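# Find the slack control line and latch its clutch open

## Task

Five control lines lead into a grey console, and inside it one of them has come free so that no tension acts on it. It looks the same as the others, so identify it by handling the lines. Then lift that line's red clutch lever until the clutch is fully open and stays open by itself after release. The task fails if you lift any other clutch's lever to the open point or close to it, even briefly as a probe. It also fails if any other line is drawn into the console, or if anything is pushed or knocked off the table. A result that holds only while the robot supports it does not count. At the end, release everything and move the gripper away.

## Robot and tools

ROBOT. There is one six-joint arm (uf850) carrying a two-finger parallel gripper and a wrist camera. Joint order from base outward: waist, shoulder, elbow, forearm roll, wrist pitch, wrist roll. Ranges (rad): waist -6.283..6.283, shoulder -2.304..2.304, elbow -4.224..0.061, forearm roll -6.283..6.283, wrist pitch -2.164..2.164, wrist roll -6.283..6.283. Load limits (N m): 56.4, 56.4, 47, 25.3, 17.8, 17.8; a carried object's weight adds to them.

FRAME. Every pose is in the scene frame. Its origin is on the table surface under the arm base, +z is up, and +y points left when facing along +x. The base itself may sit at a tilt. At long reach the reported hand position can be somewhat off.

GRIPPER. The fingers extend along the gripper's +z axis and close along its y axis. The reported position (end_effector_position, link pinch) lies between the closed pads, roughly 2 cm short of the fingertips. When the fingers close, the tips move about 10 mm further out along +z. The opening value runs from -1 (shut) to +1 (0.084 m wide). grip_measured reports the actual finger opening on that same scale. To keep hold of something, command an opening clearly below grip_measured; the larger the gap, the harder the squeeze. The maximum is about 24 N per pad. Closing quickly can push harder.

execute_actions(actions). actions is a list of actions, and each action is a list of 1 to 15 rows. Each row holds 8 numbers: x, y, z, qw, qx, qy, qz, opening. x, y, z are an absolute target for the pinch point, in metres in the scene frame. qw..qz are an absolute orientation quaternion with w first. opening is in [-1, 1]. Each row lasts one control step of 1/30 s. An action always runs 15 steps, so a short table repeats its final row. Put the quaternion in every row to keep an orientation steady. An action is rejected if its target is more than 0.6 m from the gripper's position at the action's start, along any gripper axis. If the first action fails that check against the last reported state, or any action is malformed, the whole call does nothing. An empty list just returns the current state and images.

Motion limits. On each step the commanded pose is clipped to within 70 mm and 16 degrees of the measured pose. Damped inverse kinematics then drives the joints, and position wins over orientation if both cannot be met. After an action the arm goes no further than the last clipped pose, so a distant target needs further actions. Joint targets change at most 3.14 rad/s, and the elbow never fully straightens.

move(target, speed, blocking). target is one 8-number row with the same layout and meaning as above, an absolute pose plus opening. The gripper follows a straight path to it, and the opening is applied at the start. speed is the top path speed in m/s, from 0.002 to 0.5 (default 0.25); turning is capped at twice that number in rad/s. A path lasts 0.5 to 10 s and is cut off at 10 s. The path ignores obstacles, the hand can lag or overshoot, and faster contact hits harder. Aiming past a contact point makes the press firmer. The result adds a "move:" line giving the ending (done, off_target, moving, held, fault), any limits (paced means the pose was clipped; held means a check blocked steps), and the distance to target. With blocking=false you get a result after 0.5 s while the arm keeps going. Check on it with wait(0), and call stop before sending new actions or moves.

wait(seconds). seconds is 0 to 10. The arm keeps its last command, and a running move continues. stop() brakes the current move, which needs some room to do so; the fingers are not stopped. zoom_image(camera, region): camera is cam_high or cam_wrist, and region is [x0, y0, x1, y1] in pixels with the origin top-left, at most 504x504. read_manual(section) returns licence texts only ("licences"). finished_scene(scene) ends the current scene, given its integer number, and reports success. It cannot be undone.

RESULTS. The state line gives the pinch position (m), quaternion, and linear and angular velocities. It also shows grip_measured, joint positions, and joint torques, which are offset and noisy and nonzero even in free air. "Hand target" is where the controller is currently steering. "pose unreachable" means the clearance check altered or blocked a command; the mount counts as part of the arm for this check. Calls that ran actions list per-step positions, with HELD marking steps that were held back. Images come from cam_high (fixed, 896x504) and cam_wrist (on the hand, 896x504), and the calibration K, distortion and T_world_to_cam are supplied.

FAULTS AND CARE. A TORQUE FAULT happens when contact torque reaches a joint's limit. The arm then backs off, freezes for 10 s, and drops the rest of the call. Holding loads heats the motors: MOTOR HOT appears from 65 °C, and at 80 °C the brakes lock (OVER-TEMPERATURE FAULT). Approach slowly and avoid slams and hard presses. Probe the lines gently, for example with a light tug, to find the slack one. Never lift a wrong lever toward open, and do not let a line feed into the console. Keep everything on the table. Once the correct lever is latched, open the fingers and withdraw.

Each tool is called after "Call:" in YAML: its name, and indented under it one key for each argument.

## Session

Call:
execute_actions:
  actions: []

Scene clock: 0.00 s.
end_effector_position=(+0.7374, -0.3363, +0.1116) grip_measured=+1.00 end_effector_quat_wxyz=(-0.412, +0.687, -0.599, +0.018) end_effector_velocity=(+0.001, -0.000, +0.000) end_effector_angular_velocity=(-0.002, -0.001, +0.000)
Joint positions: [-0.596 -0.882 -1.552  1.716 -1.429 -0.777  0.084]
Joint velocities: [ 0.001  0.001 -0.001  0.001  0.001  0.    -0.   ]
Joint torques (N m, as the arm reports them, + toward a larger angle): no reading
Hand target: +0.737, -0.336, +0.112; -0.412, +0.687, -0.599, +0.018

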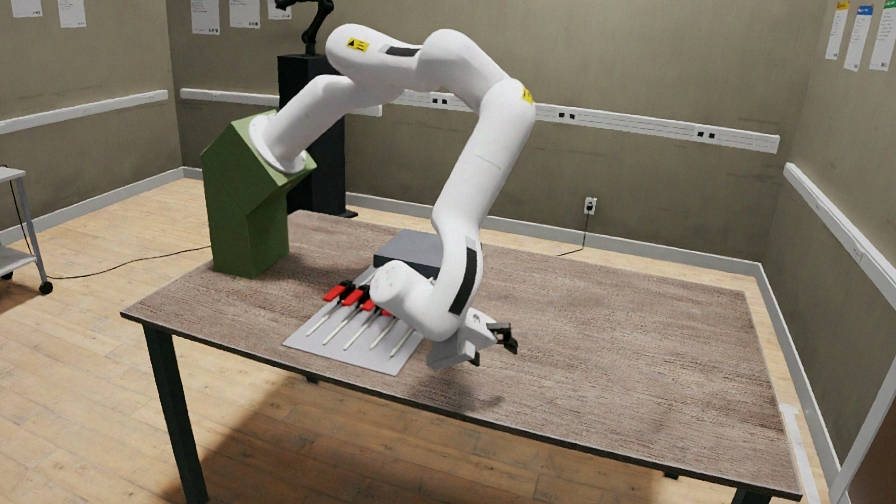

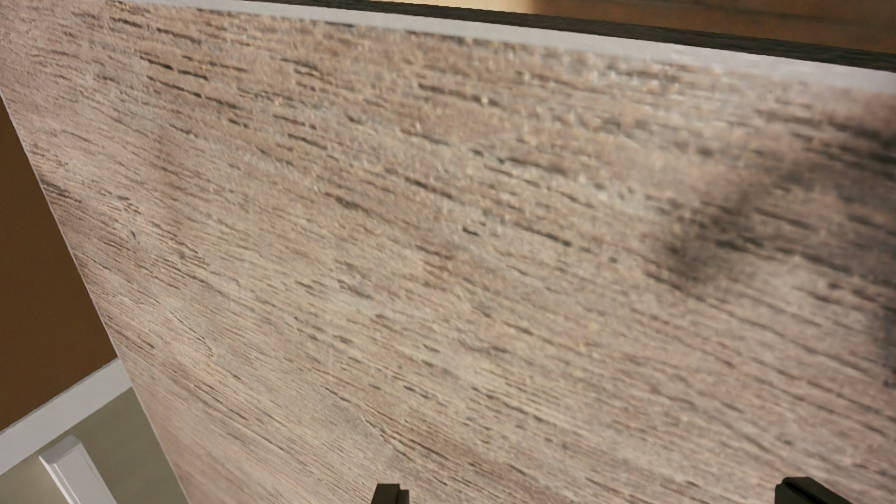

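Call:
move:
  target: [0.45,-0.22,0.38,0,0.707,-0.707,0,1]

Scene clock: 7.37 s.
end_effector_position=(+0.4500, -0.2188, +0.3789) grip_measured=+1.00 end_effector_quat_wxyz=(-0.000, +0.707, -0.707, +0.001) end_effector_velocity=(-0.001, +0.001, +0.002) end_effector_angular_velocity=(-0.001, +0.003, -0.001)
Joint positions: [-0.945  0.3   -0.357  1.331 -0.799 -0.61   0.084]
Joint velocities: [-0.005  0.01   0.004 -0.011 -0.002  0.01  -0.   ]
Joint torques (N m, as the arm reports them, + toward a larger angle): [-6.62 19.67 -7.14  1.28 -0.78  0.58]
Hand target: +0.450, -0.219, +0.379; -0.000, +0.707, -0.707, +0.001
Off the commanded pose: 0.002 m, 0 deg.
move: done
camera_calibration (this result's frames):
cam_wrist: T_world_to_cam=[[-0.999808, 0.0196002, -0.000710678, 0.485457], [0.0196024, 0.999803, -0.00322149, 0.277397], [0.000647396, -0.0032348, -0.999995, 0.511677], [0, 0, 0, 1]] pos_world=[0.479595, -0.285202, 0.512913]

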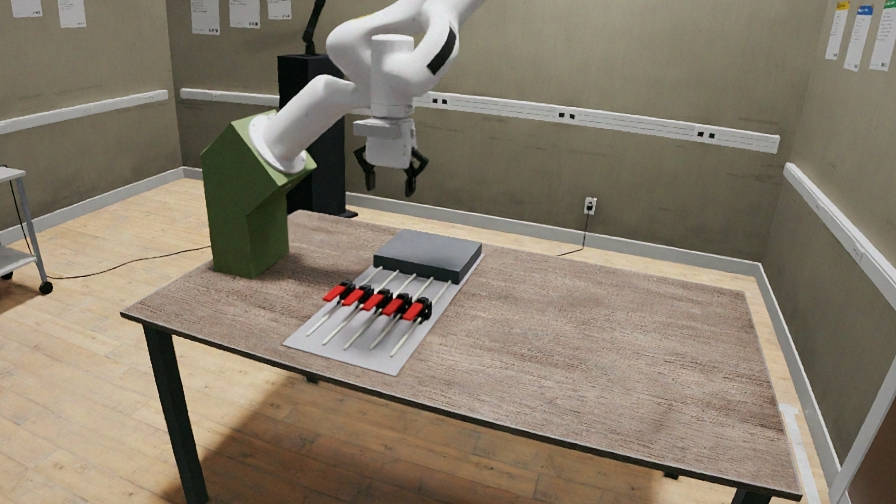

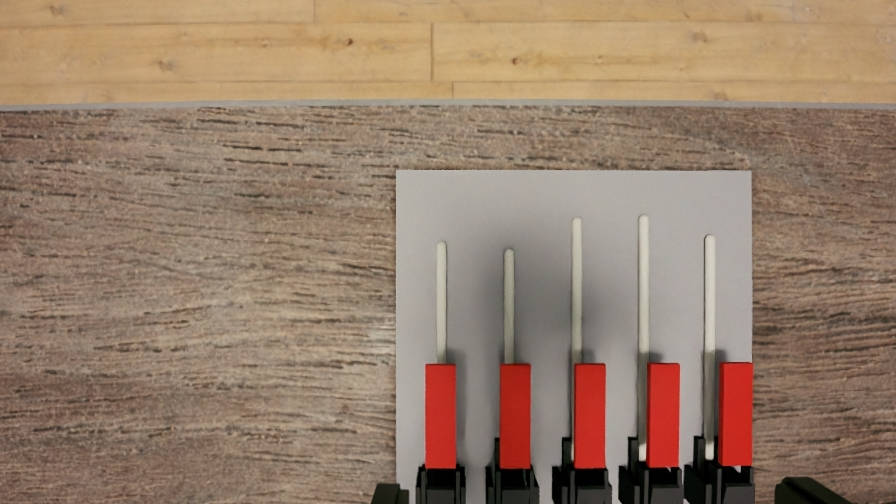

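Call:
move:
  target: [0.345,0.0,0.3,0,0.707,-0.707,0,-1]

Call:
zoom_image:
  camera: "cam_high"
  region: [270,220,510,380]

Scene clock: 14.77 s.
end_effector_position=(+0.3458, -0.0008, +0.2993) grip_measured=-1.00 end_effector_quat_wxyz=(+0.027, +0.705, -0.706, -0.064) end_effector_velocity=(+0.001, +0.000, -0.001) end_effector_angular_velocity=(-0.031, +0.005, +0.006)
Joint positions: [-0.042  0.558  0.063  2.258 -0.31  -0.867  0.   ]
Joint velocities: [ 0.064  0.011  0.     0.16   0.055 -0.103  0.   ]
Joint torques (N m, as the arm reports them, + toward a larger angle): [-0.23 20.42 -1.7   0.96 -0.59  0.59]
Hand target: +0.346, -0.001, +0.299; +0.029, +0.705, -0.706, -0.062
Off the commanded pose: 0.001 m, 8 deg.
joint sent to its limit — the command would take joint 3 (elbow) past its upper limit, so that joint was sent only as far as its limit.
move: off_target
camera_calibration (this result's frames):
cam_wrist: T_world_to_cam=[[-0.991299, 0.0163355, 0.130612, 0.334777], [0.0226882, 0.998623, 0.0472991, 0.0450286], [-0.129659, 0.0498509, -0.990305, 0.475025], [0, 0, 0, 1]] pos_world=[0.392433, -0.0741158, 0.424564]

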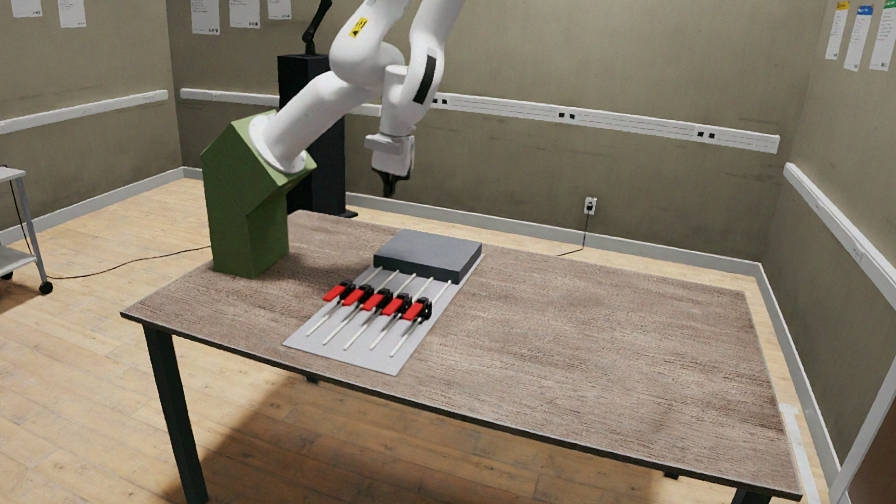

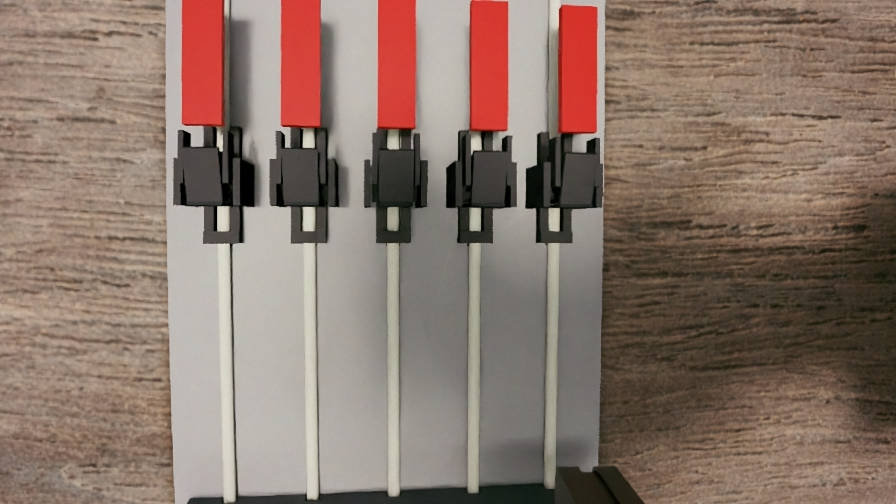

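Region (270, 220, 510, 380) of cam_high's 896x504 image, scaled by 2.100, with more detail than that image has.

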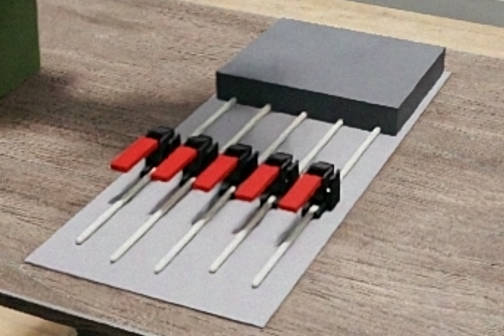

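Call:
move:
  target: [0.485,-0.255,0.15,0,0.707,-0.707,0,0]

Call:
move:
  target: [0.485,-0.255,0.04,0,0.707,-0.707,0,0]
  speed: 0.1

Call:
zoom_image:
  camera: "cam_high"
  region: [270,220,510,380]

Scene clock: 21.43 s.
end_effector_position=(+0.4850, -0.2552, +0.1507) grip_measured=-0.01 end_effector_quat_wxyz=(-0.000, +0.707, -0.707, +0.000) end_effector_velocity=(+0.002, -0.001, -0.001) end_effector_angular_velocity=(+0.001, -0.003, +0.001)
Joint positions: [-0.531 -0.364 -0.664  2.131 -0.662 -1.176  0.044]
Joint velocities: [ 0.    -0.004 -0.006 -0.001 -0.002  0.001  0.   ]
Joint torques (N m, as the arm reports them, + toward a larger angle): [-12.59  28.08  -0.46   0.97  -0.69   0.56]
Hand target: +0.485, -0.255, +0.151; -0.000, +0.707, -0.707, +0.001
Off the commanded pose: 0.001 m, 0 deg.
move: done
camera_calibration (this result's frames):
cam_wrist: T_world_to_cam=[[-0.999832, 0.0183008, 0.0007039, 0.520537], [0.0182992, 0.99983, -0.0022196, 0.312891], [-0.000744401, -0.00220635, -0.999997, 0.284265], [0, 0, 0, 1]] pos_world=[0.514936, -0.321737, 0.284592]

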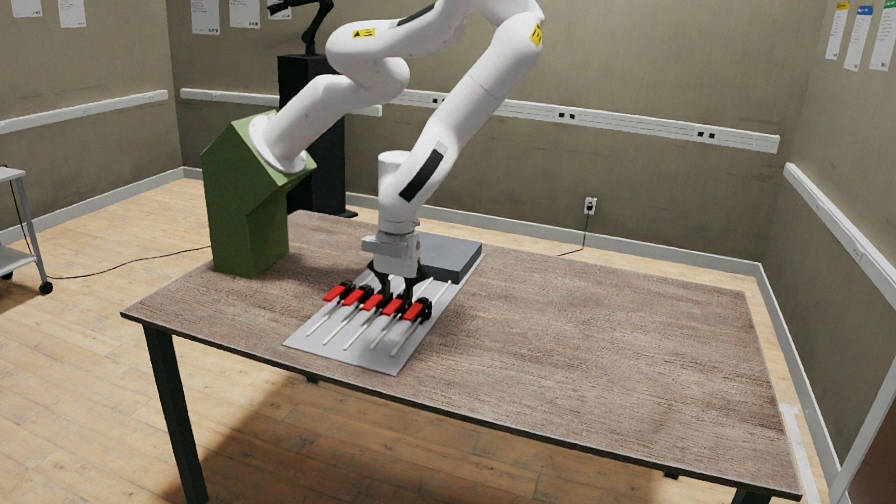

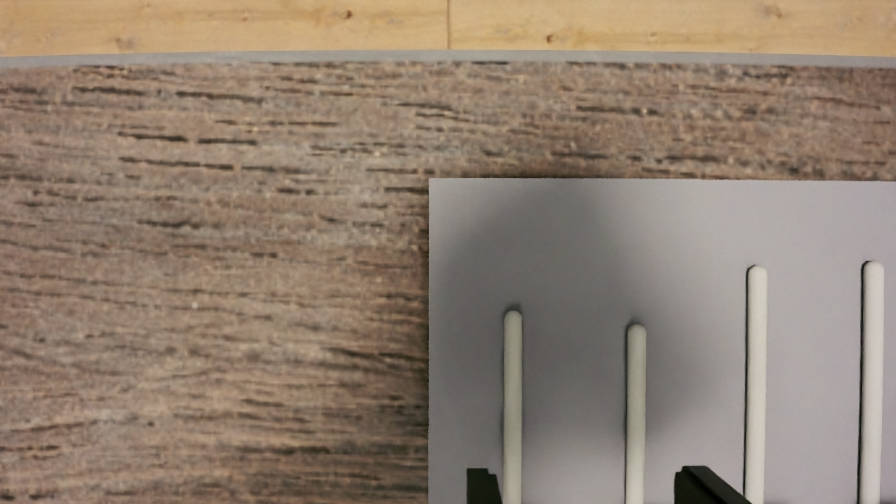

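Scene clock: 23.03 s.
end_effector_position=(+0.4850, -0.2554, +0.0403) grip_measured=-0.01 end_effector_quat_wxyz=(+0.000, +0.707, -0.707, +0.000) end_effector_velocity=(-0.000, +0.000, -0.002) end_effector_angular_velocity=(+0.002, -0.000, +0.001)
Joint positions: [-0.409 -0.641 -0.859  2.353 -0.687 -1.309  0.044]
Joint velocities: [ 0.002 -0.004 -0.003  0.    -0.001 -0.001  0.   ]
Joint torques (N m, as the arm reports them, + toward a larger angle): [-12.38  31.75   0.49   1.19  -0.65   0.5 ]
Hand target: +0.485, -0.255, +0.040; +0.000, +0.707, -0.707, +0.000
Off the commanded pose: 0.000 m, 0 deg.
move: done
camera_calibration (this result's frames):
cam_wrist: T_world_to_cam=[[-0.999828, 0.0184399, 0.001752, 0.520631], [0.0184358, 0.999827, -0.00231354, 0.31273], [-0.00179436, -0.00228085, -0.999996, 0.174369], [0, 0, 0, 1]] pos_world=[0.515089, -0.321879, 0.17418]

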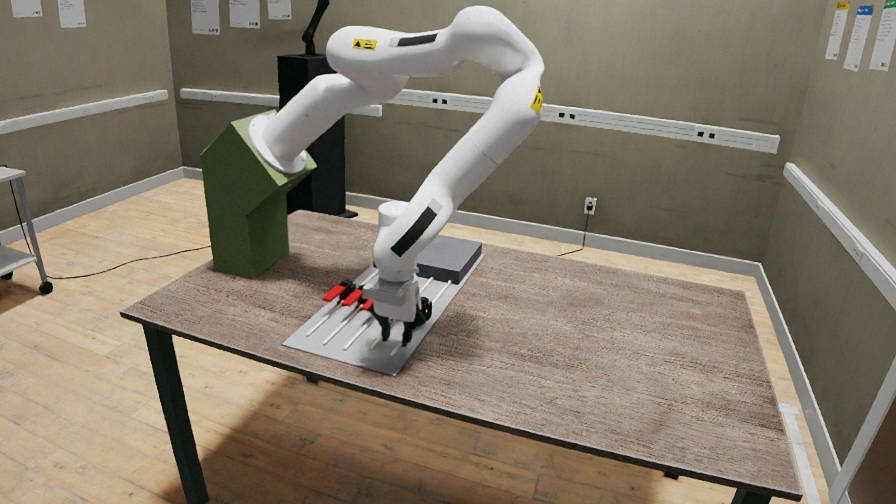

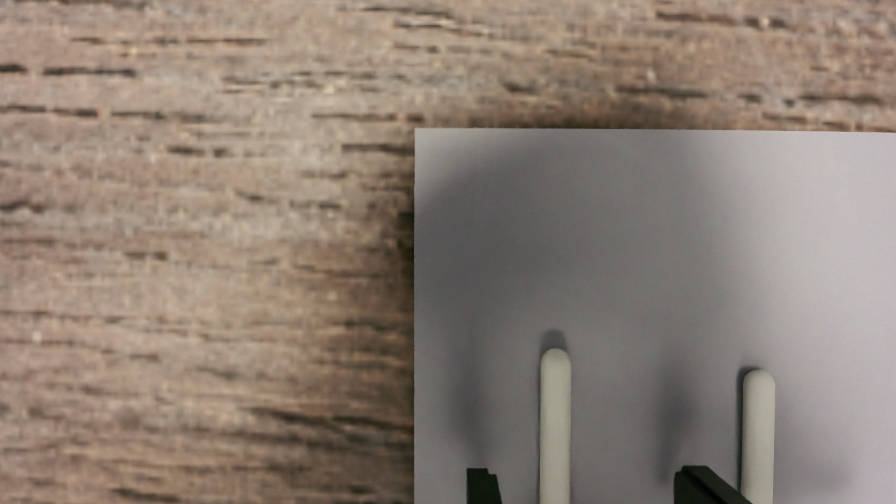

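Region (270, 220, 510, 380) of cam_high's 896x504 image, scaled by 2.100, with more detail than that image has.

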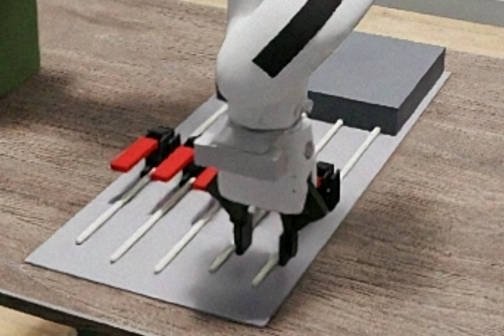

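Call:
move:
  target: [0.486,-0.255,0.027,0,0.707,-0.707,0,-0.5]
  speed: 0.03

Call:
move:
  target: [0.486,-0.255,0.027,0,0.707,-0.707,0,-1]

Call:
move:
  target: [0.486,-0.275,0.027,0,0.707,-0.707,0,-1]
  speed: 0.02

Scene clock: 28.03 s.
end_effector_position=(+0.4860, -0.2550, +0.0272) grip_measured=-0.52 end_effector_quat_wxyz=(+0.000, +0.707, -0.707, +0.000) end_effector_velocity=(-0.001, -0.000, -0.002) end_effector_angular_velocity=(-0.000, +0.001, -0.001)
Joint positions: [-0.396 -0.671 -0.887  2.37  -0.687 -1.315  0.021]
Joint velocities: [ 0.002 -0.005 -0.003  0.003 -0.    -0.001 -0.   ]
Joint torques (N m, as the arm reports them, + toward a larger angle): [-13.64  32.29   1.09   0.58  -0.59   0.81]
Hand target: +0.486, -0.255, +0.027; +0.000, +0.707, -0.707, +0.000
Off the commanded pose: 0.000 m, 0 deg.
move: done
camera_calibration (this result's frames):
cam_wrist: T_world_to_cam=[[-0.999826, 0.0185639, 0.00165678, 0.521631], [0.0185609, 0.999826, -0.00180595, 0.312292], [-0.00169002, -0.00177489, -0.999997, 0.16133], [0, 0, 0, 1]] pos_world=[0.516016, -0.321635, 0.161029]

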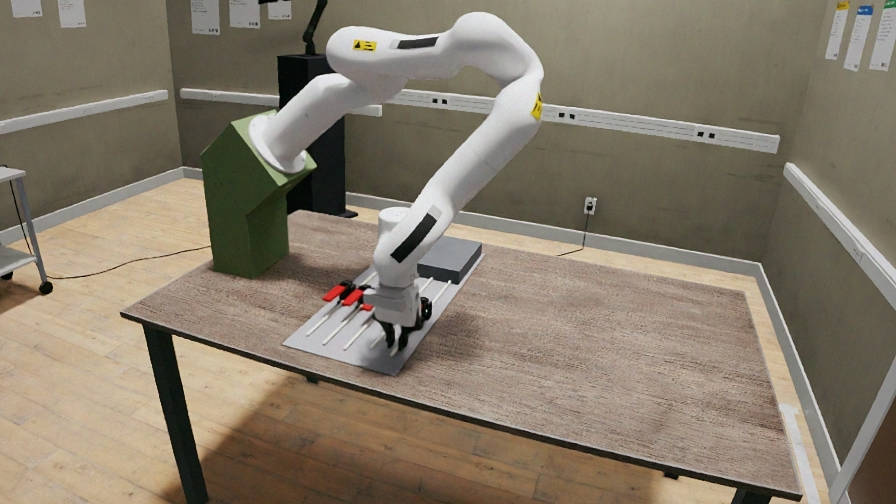

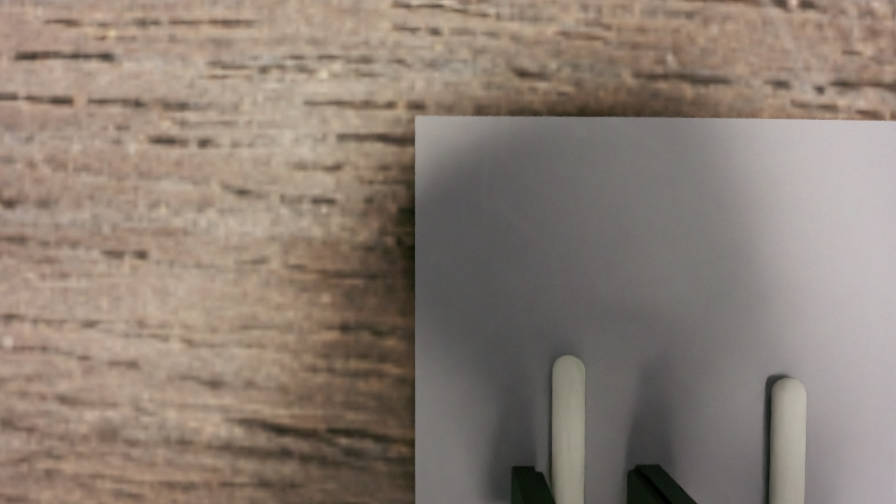

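Scene clock: 28.73 s.
end_effector_position=(+0.4860, -0.2550, +0.0270) grip_measured=-0.85 end_effector_quat_wxyz=(+0.000, +0.707, -0.707, +0.000) end_effector_velocity=(+0.000, -0.000, +0.000) end_effector_angular_velocity=(-0.000, +0.000, +0.001)
Joint positions: [-0.396 -0.671 -0.888  2.37  -0.687 -1.315  0.007]
Joint velocities: [ 0.     0.    -0.001 -0.     0.001  0.     0.   ]
Joint torques (N m, as the arm reports them, + toward a larger angle): [-12.85  31.     1.55   1.35  -0.68   0.58]
Hand target: +0.486, -0.255, +0.027; +0.000, +0.707, -0.707, -0.000
Off the commanded pose: 0.000 m, 0 deg.
move: done
camera_calibration (this result's frames):
cam_wrist: T_world_to_cam=[[-0.999826, 0.0185826, 0.00165017, 0.52164], [0.0185796, 0.999826, -0.00179522, 0.312256], [-0.00168325, -0.00176425, -0.999997, 0.161165], [0, 0, 0, 1]] pos_world=[0.516018, -0.32161, 0.160865]

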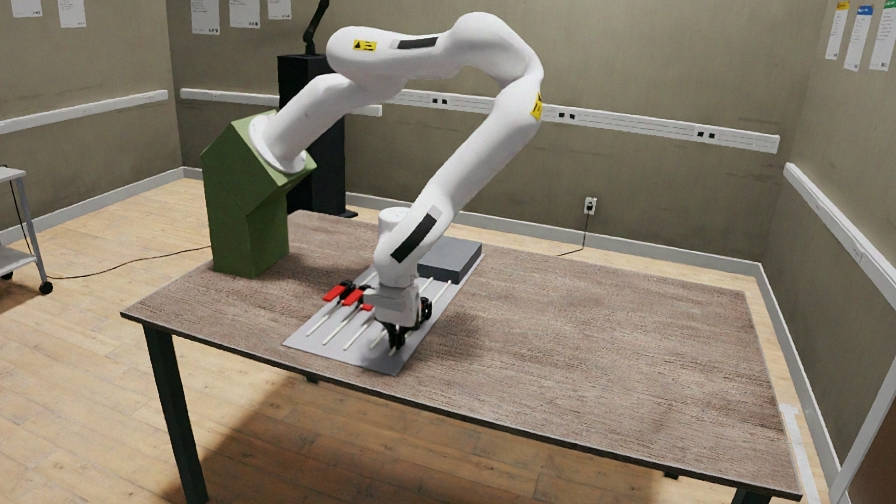

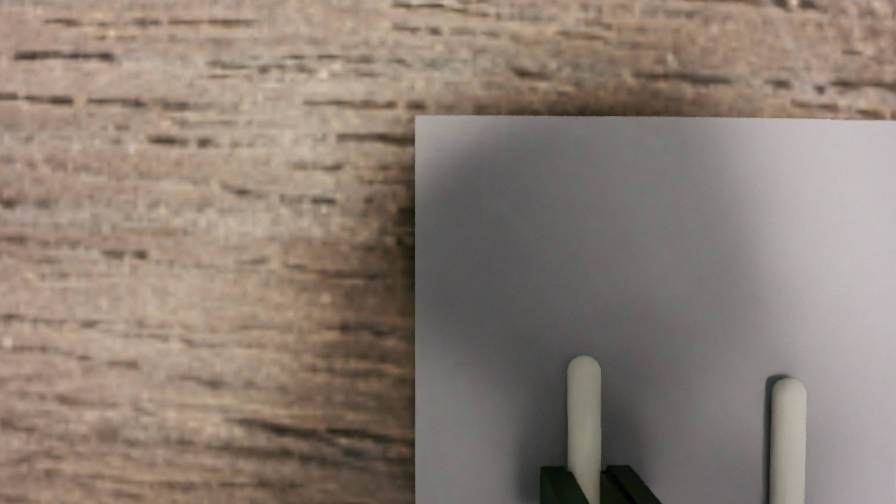

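Scene clock: 30.03 s.
end_effector_position=(+0.4855, -0.2743, +0.0272) grip_measured=-1.00 end_effector_quat_wxyz=(-0.000, +0.707, -0.707, -0.000) end_effector_velocity=(-0.001, -0.001, -0.000) end_effector_angular_velocity=(+0.003, +0.001, -0.001)
Joint positions: [-0.429 -0.689 -0.92   2.317 -0.682 -1.289  0.   ]
Joint velocities: [-0.002 -0.003 -0.002 -0.006 -0.001  0.003  0.   ]
Joint torques (N m, as the arm reports them, + toward a larger angle): [-20.43  21.32 -10.2    6.14   2.16   0.47]
Hand target: +0.486, -0.275, +0.027; -0.000, +0.707, -0.707, -0.000
Off the commanded pose: 0.001 m, 0 deg.
move: done
camera_calibration (this result's frames):
cam_wrist: T_world_to_cam=[[-0.999829, 0.0184144, 0.00191992, 0.521472], [0.0184131, 0.99983, -0.000692514, 0.331588], [-0.00193234, -0.000657043, -0.999998, 0.16172], [0, 0, 0, 1]] pos_world=[0.51559, -0.341028, 0.160948]

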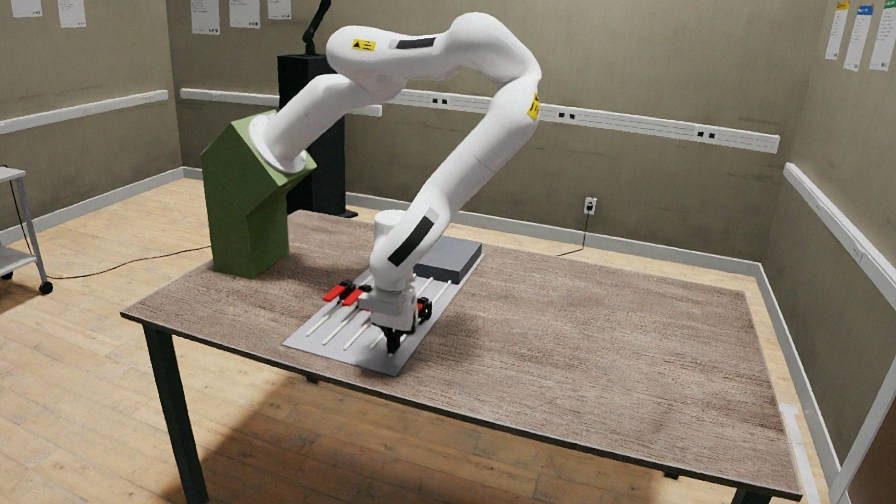

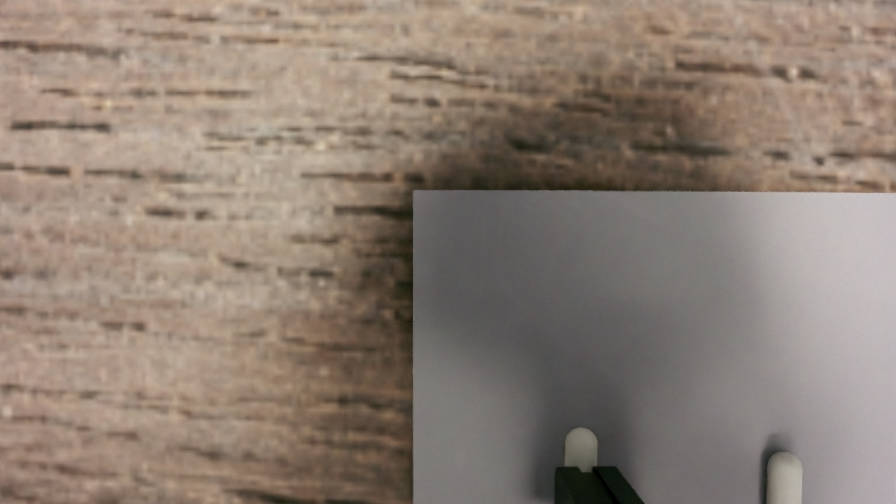

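Call:
move:
  target: [0.484,-0.27,0.13,0,0.707,-0.707,0,-0.4]

Call:
move:
  target: [0.484,0.02,0.13,0,0.707,-0.707,0,-0.4]

Call:
move:
  target: [0.484,0.02,0.024,0,0.707,-0.707,0,-0.4]
  speed: 0.08

Call:
move:
  target: [0.484,0.02,0.024,0,0.707,-0.707,0,-1]

Call:
move:
  target: [0.484,0.02,0.05,0,0.707,-0.707,0,-1]
  speed: 0.03

Scene clock: 38.53 s.
end_effector_position=(+0.4839, -0.2697, +0.1297) grip_measured=-0.42 end_effector_quat_wxyz=(-0.000, +0.707, -0.707, -0.000) end_effector_velocity=(+0.000, -0.000, +0.002) end_effector_angular_velocity=(+0.001, -0.001, -0.001)
Joint positions: [-0.532 -0.437 -0.722  2.144 -0.669 -1.195  0.026]
Joint velocities: [-0.003  0.004  0.003 -0.006 -0.001  0.004  0.   ]
Joint torques (N m, as the arm reports them, + toward a larger angle): [-12.88  30.5    0.12   1.61  -0.6    0.56]
Hand target: +0.484, -0.270, +0.130; -0.000, +0.707, -0.707, -0.000
Off the commanded pose: 0.000 m, 0 deg.
move: done
camera_calibration (this result's frames):
cam_wrist: T_world_to_cam=[[-0.999824, 0.0186854, 0.00159872, 0.519692], [0.0186832, 0.999824, -0.00139716, 0.32704], [-0.00162454, -0.00136704, -0.999998, 0.26389], [0, 0, 0, 1]] pos_world=[0.513919, -0.336332, 0.263515]

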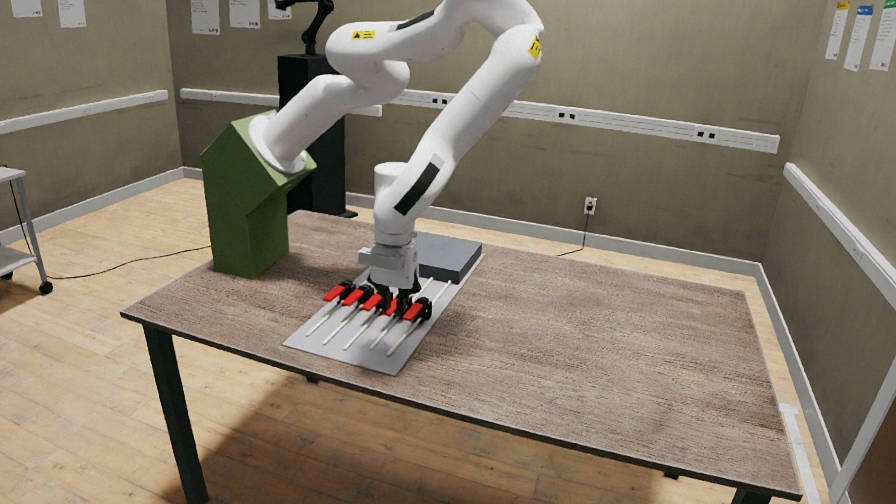

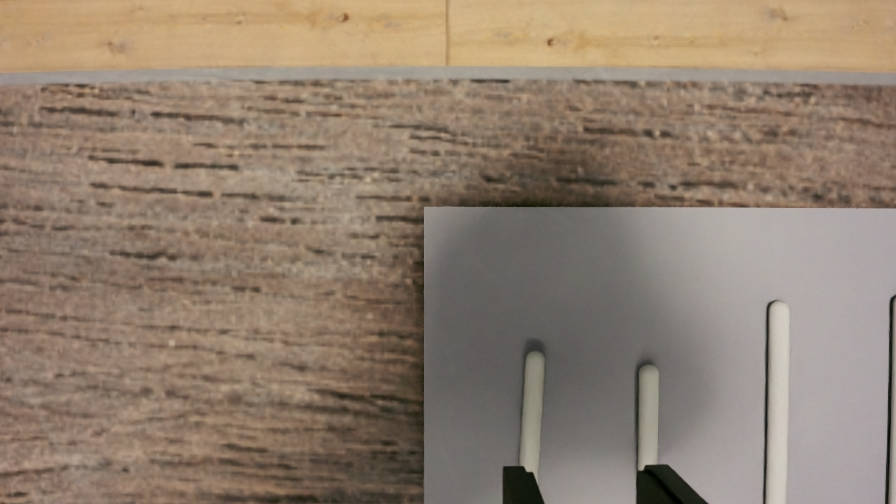

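Scene clock: 40.30 s.
end_effector_position=(+0.4840, +0.0190, +0.1298) grip_measured=-0.42 end_effector_quat_wxyz=(+0.000, +0.707, -0.707, -0.000) end_effector_velocity=(+0.001, +0.003, -0.001) end_effector_angular_velocity=(-0.010, -0.003, +0.005)
Joint positions: [ 0.206 -0.207 -0.43   3.108 -0.629 -1.505  0.026]
Joint velocities: [ 0.018 -0.001 -0.002  0.041 -0.002 -0.026 -0.   ]
Joint torques (N m, as the arm reports them, + toward a larger angle): [-1.81 30.87  3.43  0.31 -0.69  0.71]
Hand target: +0.484, +0.019, +0.130; +0.001, +0.707, -0.707, +0.000
Off the commanded pose: 0.001 m, 0 deg.
move: done
camera_calibration (this result's frames):
cam_wrist: T_world_to_cam=[[-0.999828, 0.0183737, 0.00259212, 0.514247], [0.018369, 0.99983, -0.00181363, 0.038637], [-0.002625, -0.00176571, -0.999995, 0.264873], [0, 0, 0, 1]] pos_world=[0.514144, -0.0476113, 0.263609]

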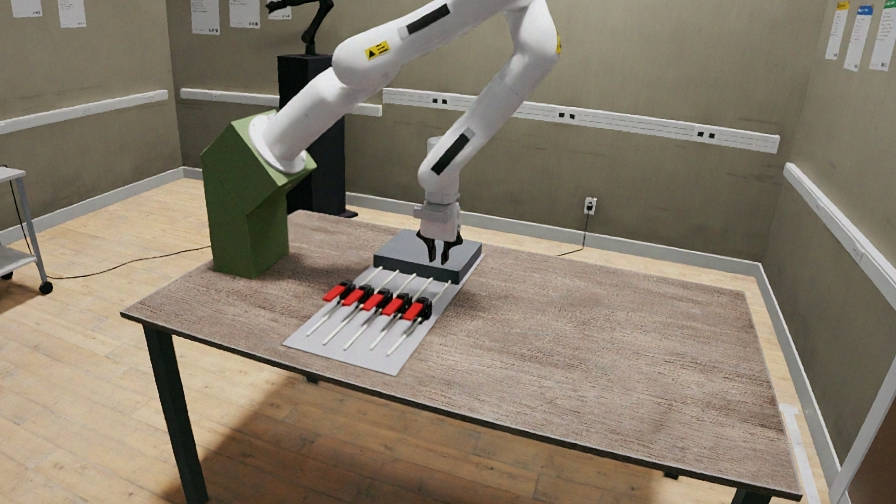

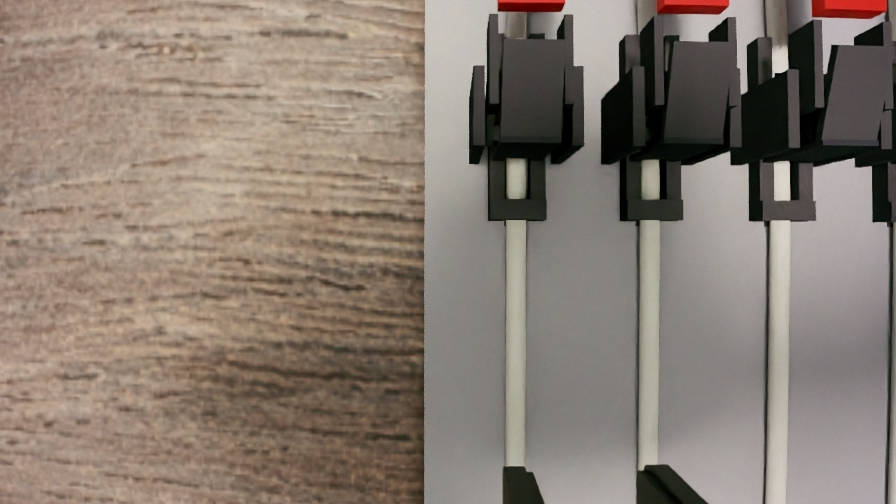

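Scene clock: 42.07 s.
end_effector_position=(+0.4841, +0.0198, +0.0243) grip_measured=-0.42 end_effector_quat_wxyz=(+0.000, +0.707, -0.707, +0.000) end_effector_velocity=(+0.000, +0.000, -0.001) end_effector_angular_velocity=(+0.000, -0.000, +0.000)
Joint positions: [ 0.213 -0.539 -0.659  3.121 -0.733 -1.512  0.026]
Joint velocities: [ 0.001 -0.004 -0.003  0.001 -0.001  0.    -0.   ]
Joint torques (N m, as the arm reports them, + toward a larger angle): [-1.25 31.31  4.82  1.34 -0.65  0.45]
Hand target: +0.484, +0.020, +0.024; +0.000, +0.707, -0.707, +0.000
Off the commanded pose: 0.000 m, 0 deg.
move: done
camera_calibration (this result's frames):
cam_wrist: T_world_to_cam=[[-0.99983, 0.0183943, 0.00158459, 0.514666], [0.0183912, 0.999829, -0.00200361, 0.0376216], [-0.00162118, -0.00197412, -0.999997, 0.158898], [0, 0, 0, 1]] pos_world=[0.514144, -0.0467684, 0.158157]

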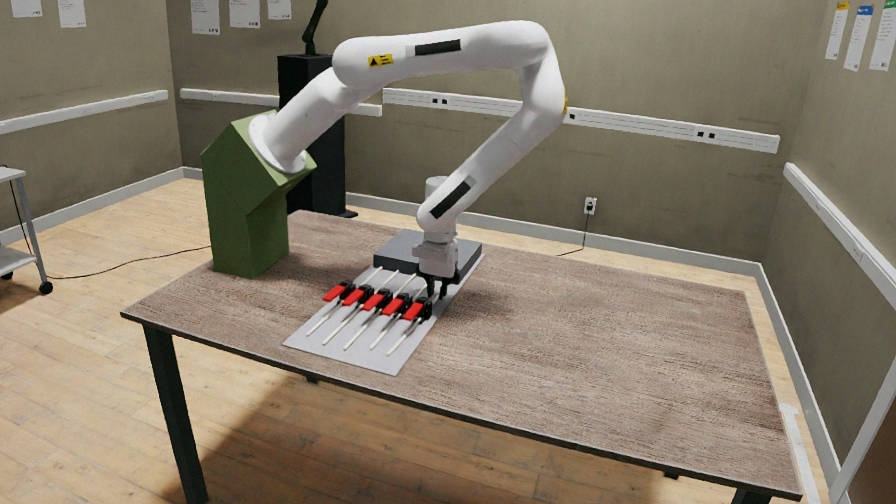

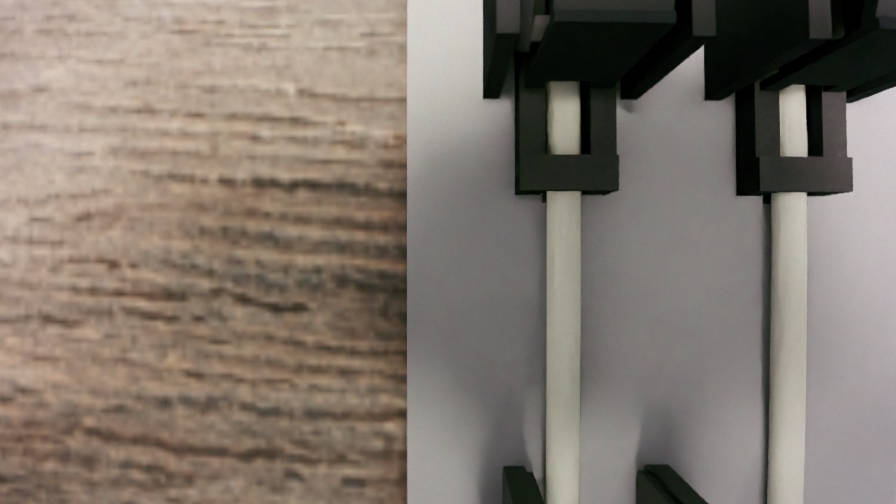

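Scene clock: 42.77 s.
end_effector_position=(+0.4841, +0.0199, +0.0240) grip_measured=-0.84 end_effector_quat_wxyz=(-0.000, +0.707, -0.707, +0.000) end_effector_velocity=(+0.000, +0.001, -0.000) end_effector_angular_velocity=(+0.001, -0.000, +0.001)
Joint positions: [ 0.213 -0.54  -0.659  3.121 -0.733 -1.511  0.007]
Joint velocities: [ 0.001  0.    -0.     0.001  0.    -0.    -0.   ]
Joint torques (N m, as the arm reports them, + toward a larger angle): [ 1.62 30.18  5.75  0.74 -0.29  0.76]
Hand target: +0.484, +0.020, +0.024; +0.000, +0.707, -0.707, +0.000
Off the commanded pose: 0.000 m, 0 deg.
move: done
camera_calibration (this result's frames):
cam_wrist: T_world_to_cam=[[-0.999823, 0.0187502, 0.00144576, 0.514617], [0.0187474, 0.999822, -0.00195281, 0.0373503], [-0.00148212, -0.00192536, -0.999997, 0.158554], [0, 0, 0, 1]] pos_world=[0.514061, -0.0466875, 0.157882]

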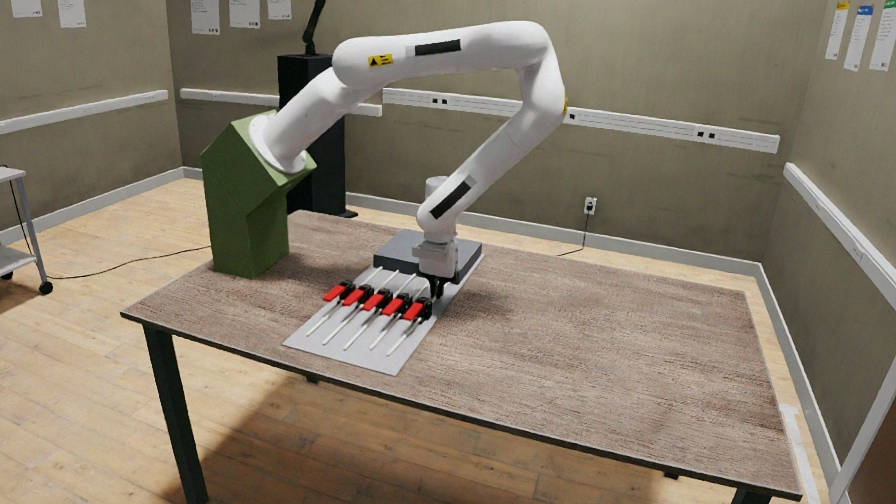

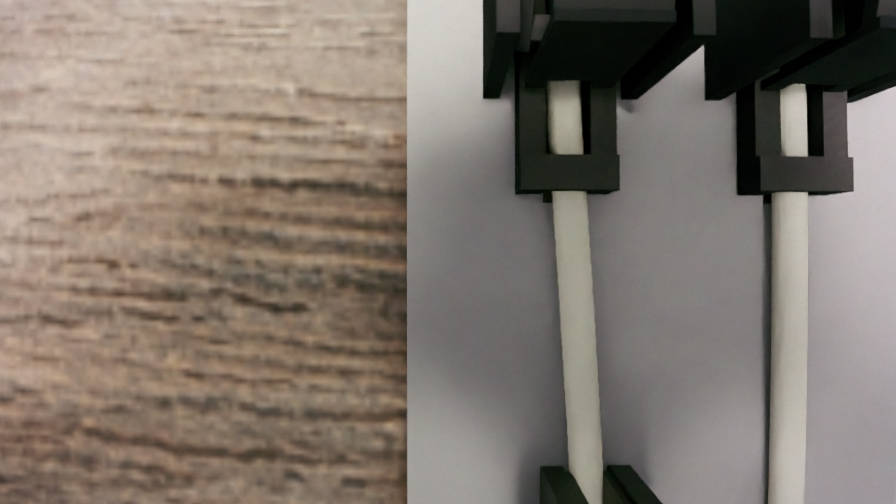

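Scene clock: 43.97 s.
end_effector_position=(+0.4840, +0.0200, +0.0498) grip_measured=-0.84 end_effector_quat_wxyz=(-0.000, +0.707, -0.707, +0.000) end_effector_velocity=(+0.000, -0.000, +0.002) end_effector_angular_velocity=(-0.000, -0.000, -0.000)
Joint positions: [ 0.213 -0.465 -0.6    3.12  -0.718 -1.51   0.007]
Joint velocities: [-0.001  0.006  0.005 -0.     0.001  0.     0.   ]
Joint torques (N m, as the arm reports them, + toward a larger angle): [ 9.73 33.4   6.45 -2.18 -0.45  0.41]
Hand target: +0.484, +0.020, +0.050; -0.000, +0.707, -0.707, -0.000
Off the commanded pose: 0.000 m, 0 deg.
move: done
camera_calibration (this result's frames):
cam_wrist: T_world_to_cam=[[-0.999824, 0.0186683, 0.00161132, 0.51449], [0.0186654, 0.999824, -0.00180258, 0.0373166], [-0.00164469, -0.00177218, -0.999997, 0.18439], [0, 0, 0, 1]] pos_world=[0.514007, -0.0465879, 0.183628]

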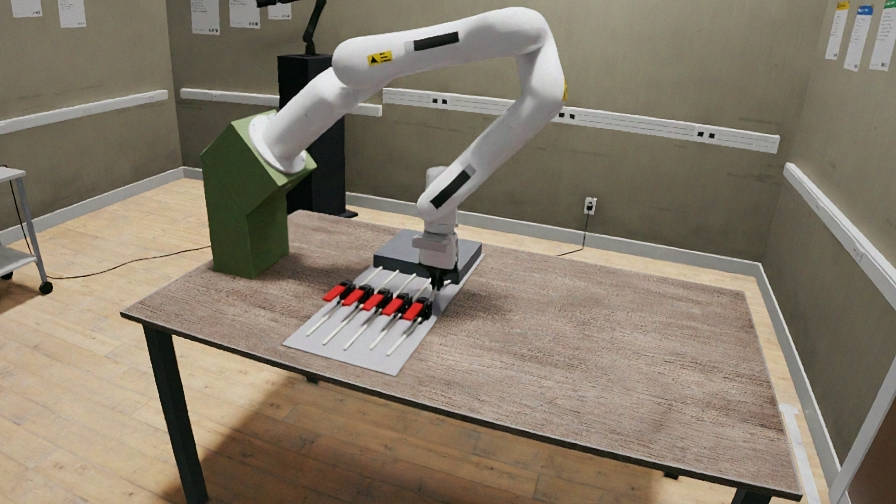

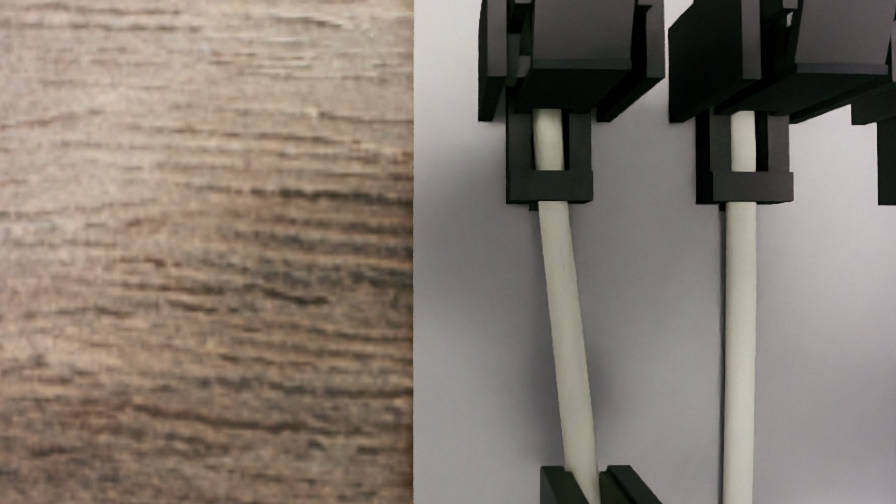

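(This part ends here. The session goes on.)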